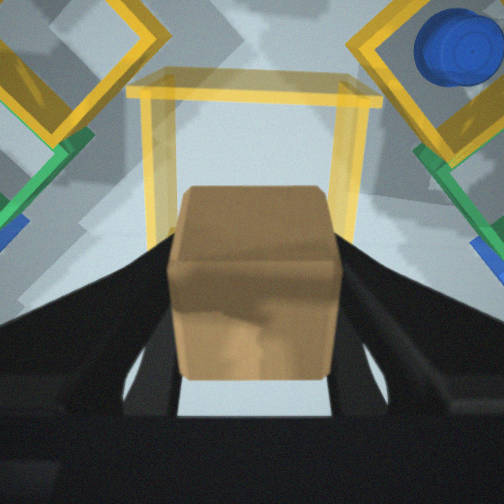

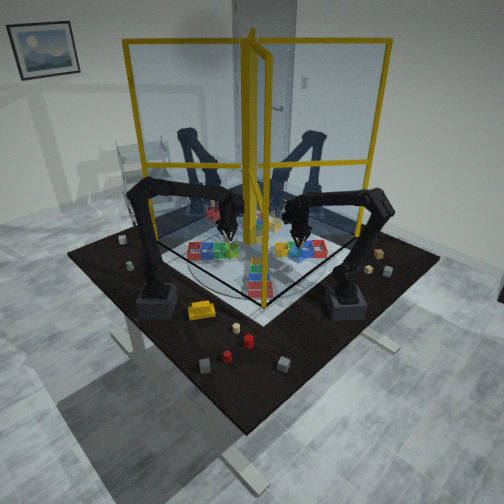

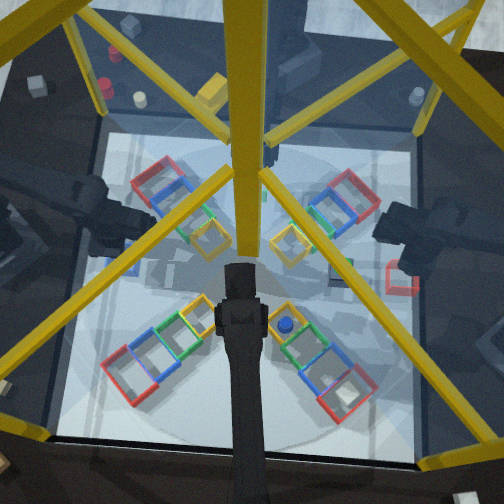

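Scene clock: 605.60 s.
Motor temperatures (°C, as the motors report them): arm1=[32 36 50 36 34 35] | arm2=[34 36 50 34 32 33] | arm3=[32 37 45 35 33 32] | arm4=[34 37 50 36 32 34]
arm1.joint_positions: joint1_rad=-1.140 joint2_rad=+1.141 joint3_rad=+0.959 joint4_rad=-1.366 joint5_rad=+0.010 joint6_rad=-0.014 gripper_m=+0.031
arm1.joint_status: all done
arm1.hand: x=+0.3359 y=+0.0122 z=+0.9239 quat_wxyz=(+0.003, -0.989, +0.149, +0.003) (m; scene frame)
arm2.joint_positions: joint1_rad=-0.768 joint2_rad=+1.519 joint3_rad=+1.100 joint4_rad=-1.139 joint5_rad=-0.001 joint6_rad=-0.068 gripper_m=+0.040
arm2.joint_status: not commanded
arm2.hand: x=-0.0261 y=+0.2086 z=+0.9276 quat_wxyz=(-0.004, -0.694, -0.720, +0.009) (m; scene frame)
arm3.joint_positions: joint1_rad=-0.990 joint2_rad=+1.245 joint3_rad=+0.859 joint4_rad=-1.169 joint5_rad=+0.012 joint6_rad=-0.173 gripper_m=+0.031
arm3.joint_status: not commanded
arm3.hand: x=-0.3081 y=-0.0373 z=+0.9205 quat_wxyz=(-0.001, +0.029, -1.000, +0.002) (m; scene frame)
arm4.joint_positions: joint1_rad=-0.572 joint2_rad=+1.492 joint3_rad=+1.226 joint4_rad=-1.095 joint5_rad=-0.007 joint6_rad=+0.100 gripper_m=+0.031
arm4.joint_status: not commanded
arm4.hand: x=-0.0057 y=-0.1571 z=+0.9238 quat_wxyz=(-0.060, +0.727, -0.679, -0.085) (m; scene frame)
wait: 1.00 s; at rest by 0.27 s
pictures: arm1_cam_wrist, arm2_cam_wrist, arm3_cam_wrist, arm4_cam_wrist, cam_corner, cam_top
Images, in order (width x height): arm1_cam_wrist 504x504, arm2_cam_wrist 504x504, arm3_cam_wrist 504x504, arm4_cam_wrist 504x504, cam_corner 504x504, cam_top 504x504.

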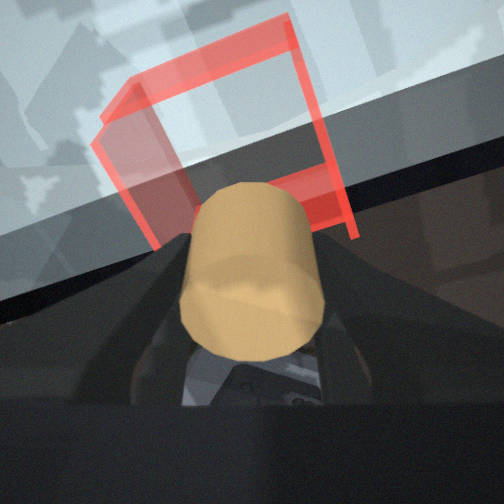

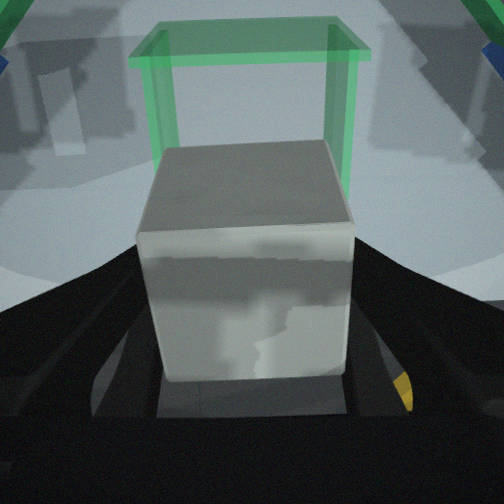

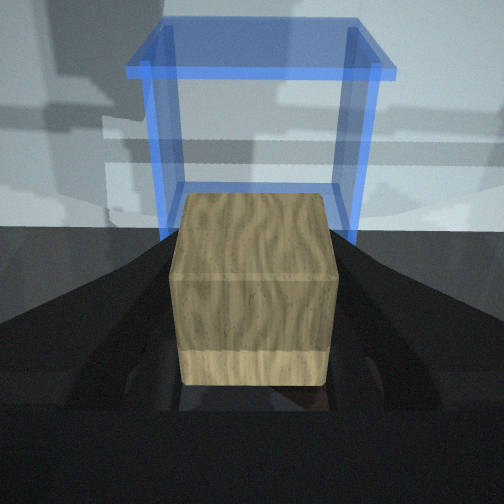

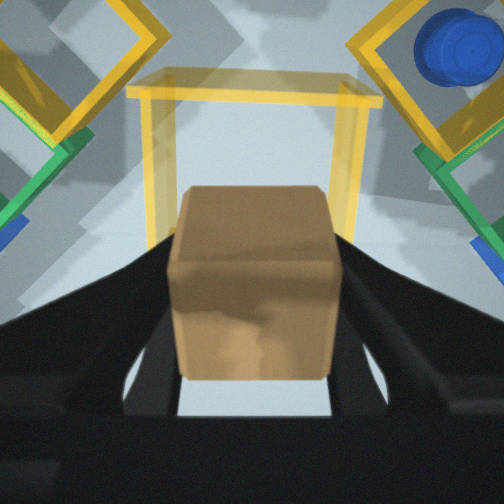

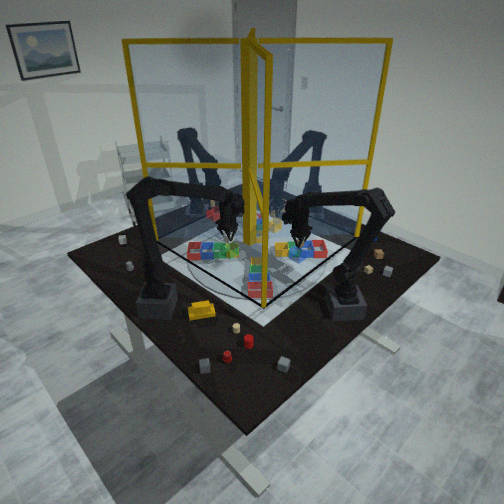

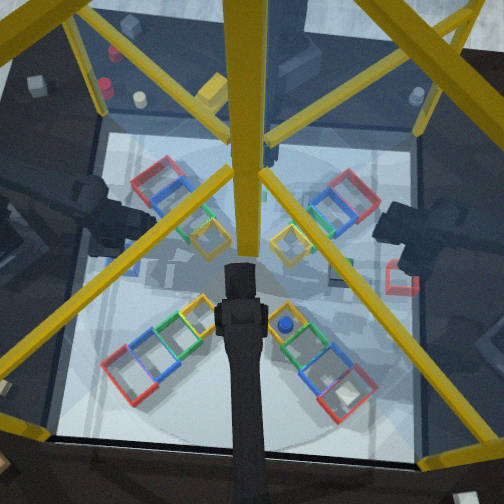

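Scene clock: 607.10 s.
Motor temperatures (°C, as the motors report them): arm1=[32 36 50 36 34 35] | arm2=[34 36 50 34 32 33] | arm3=[32 37 45 35 33 32] | arm4=[34 37 50 36 32 34]
arm1.joint_positions: joint1_rad=-1.140 joint2_rad=+1.141 joint3_rad=+0.959 joint4_rad=-1.366 joint5_rad=+0.010 joint6_rad=-0.014 gripper_m=+0.031
arm1.joint_status: all done
arm1.hand: x=+0.3359 y=+0.0122 z=+0.9239 quat_wxyz=(+0.003, -0.989, +0.149, +0.003) (m; scene frame)
arm2.joint_positions: joint1_rad=-0.768 joint2_rad=+1.519 joint3_rad=+1.100 joint4_rad=-1.139 joint5_rad=-0.001 joint6_rad=-0.068 gripper_m=+0.040
arm2.joint_status: not commanded
arm2.hand: x=-0.0261 y=+0.2086 z=+0.9276 quat_wxyz=(-0.004, -0.694, -0.720, +0.009) (m; scene frame)
arm3.joint_positions: joint1_rad=-0.990 joint2_rad=+1.245 joint3_rad=+0.859 joint4_rad=-1.169 joint5_rad=+0.012 joint6_rad=-0.173 gripper_m=+0.031
arm3.joint_status: not commanded
arm3.hand: x=-0.3081 y=-0.0373 z=+0.9205 quat_wxyz=(-0.001, +0.029, -1.000, +0.002) (m; scene frame)
arm4.joint_positions: joint1_rad=-0.572 joint2_rad=+1.492 joint3_rad=+1.226 joint4_rad=-1.095 joint5_rad=-0.007 joint6_rad=+0.100 gripper_m=+0.031
arm4.joint_status: not commanded
arm4.hand: x=-0.0057 y=-0.1571 z=+0.9238 quat_wxyz=(-0.060, +0.727, -0.679, -0.085) (m; scene frame)
wait: 1.50 s; at rest by 0.27 s
pictures: arm1_cam_wrist, arm2_cam_wrist, arm3_cam_wrist, arm4_cam_wrist, cam_corner, cam_top
Images, in order (width x height): arm1_cam_wrist 504x504, arm2_cam_wrist 504x504, arm3_cam_wrist 504x504, arm4_cam_wrist 504x504, cam_corner 504x504, cam_top 504x504.

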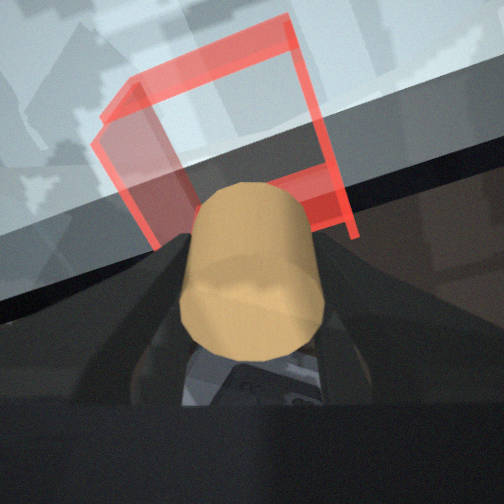

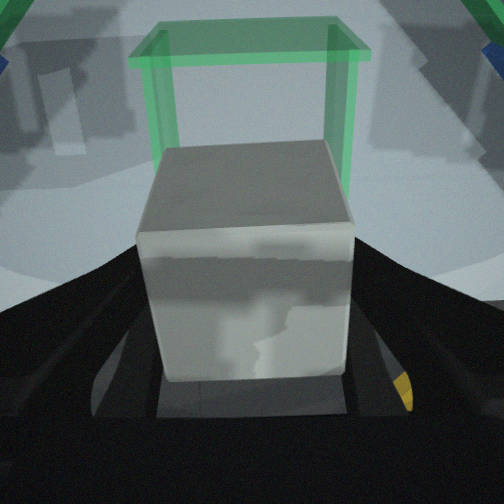

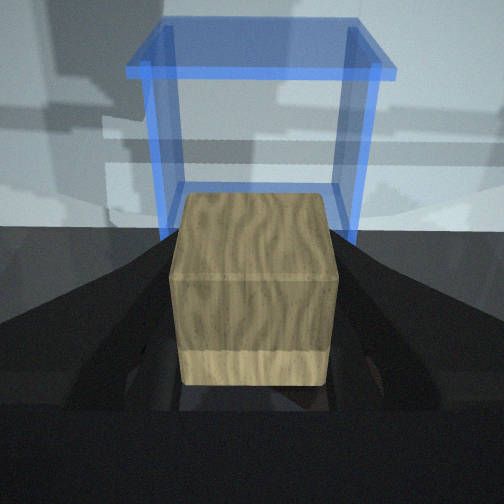

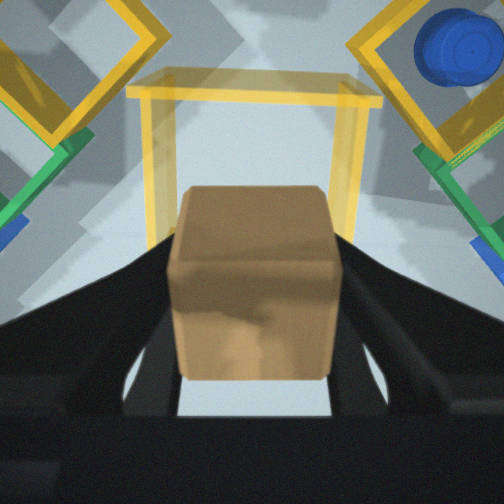

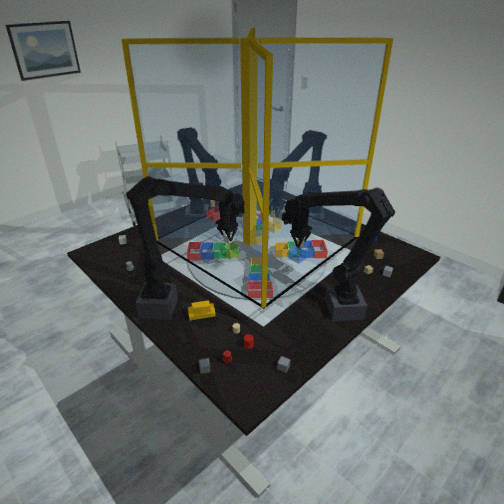

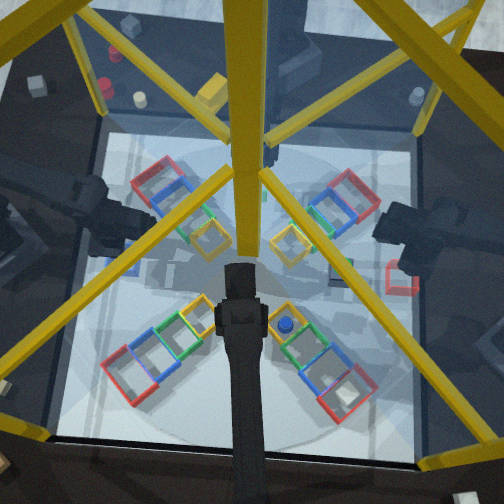

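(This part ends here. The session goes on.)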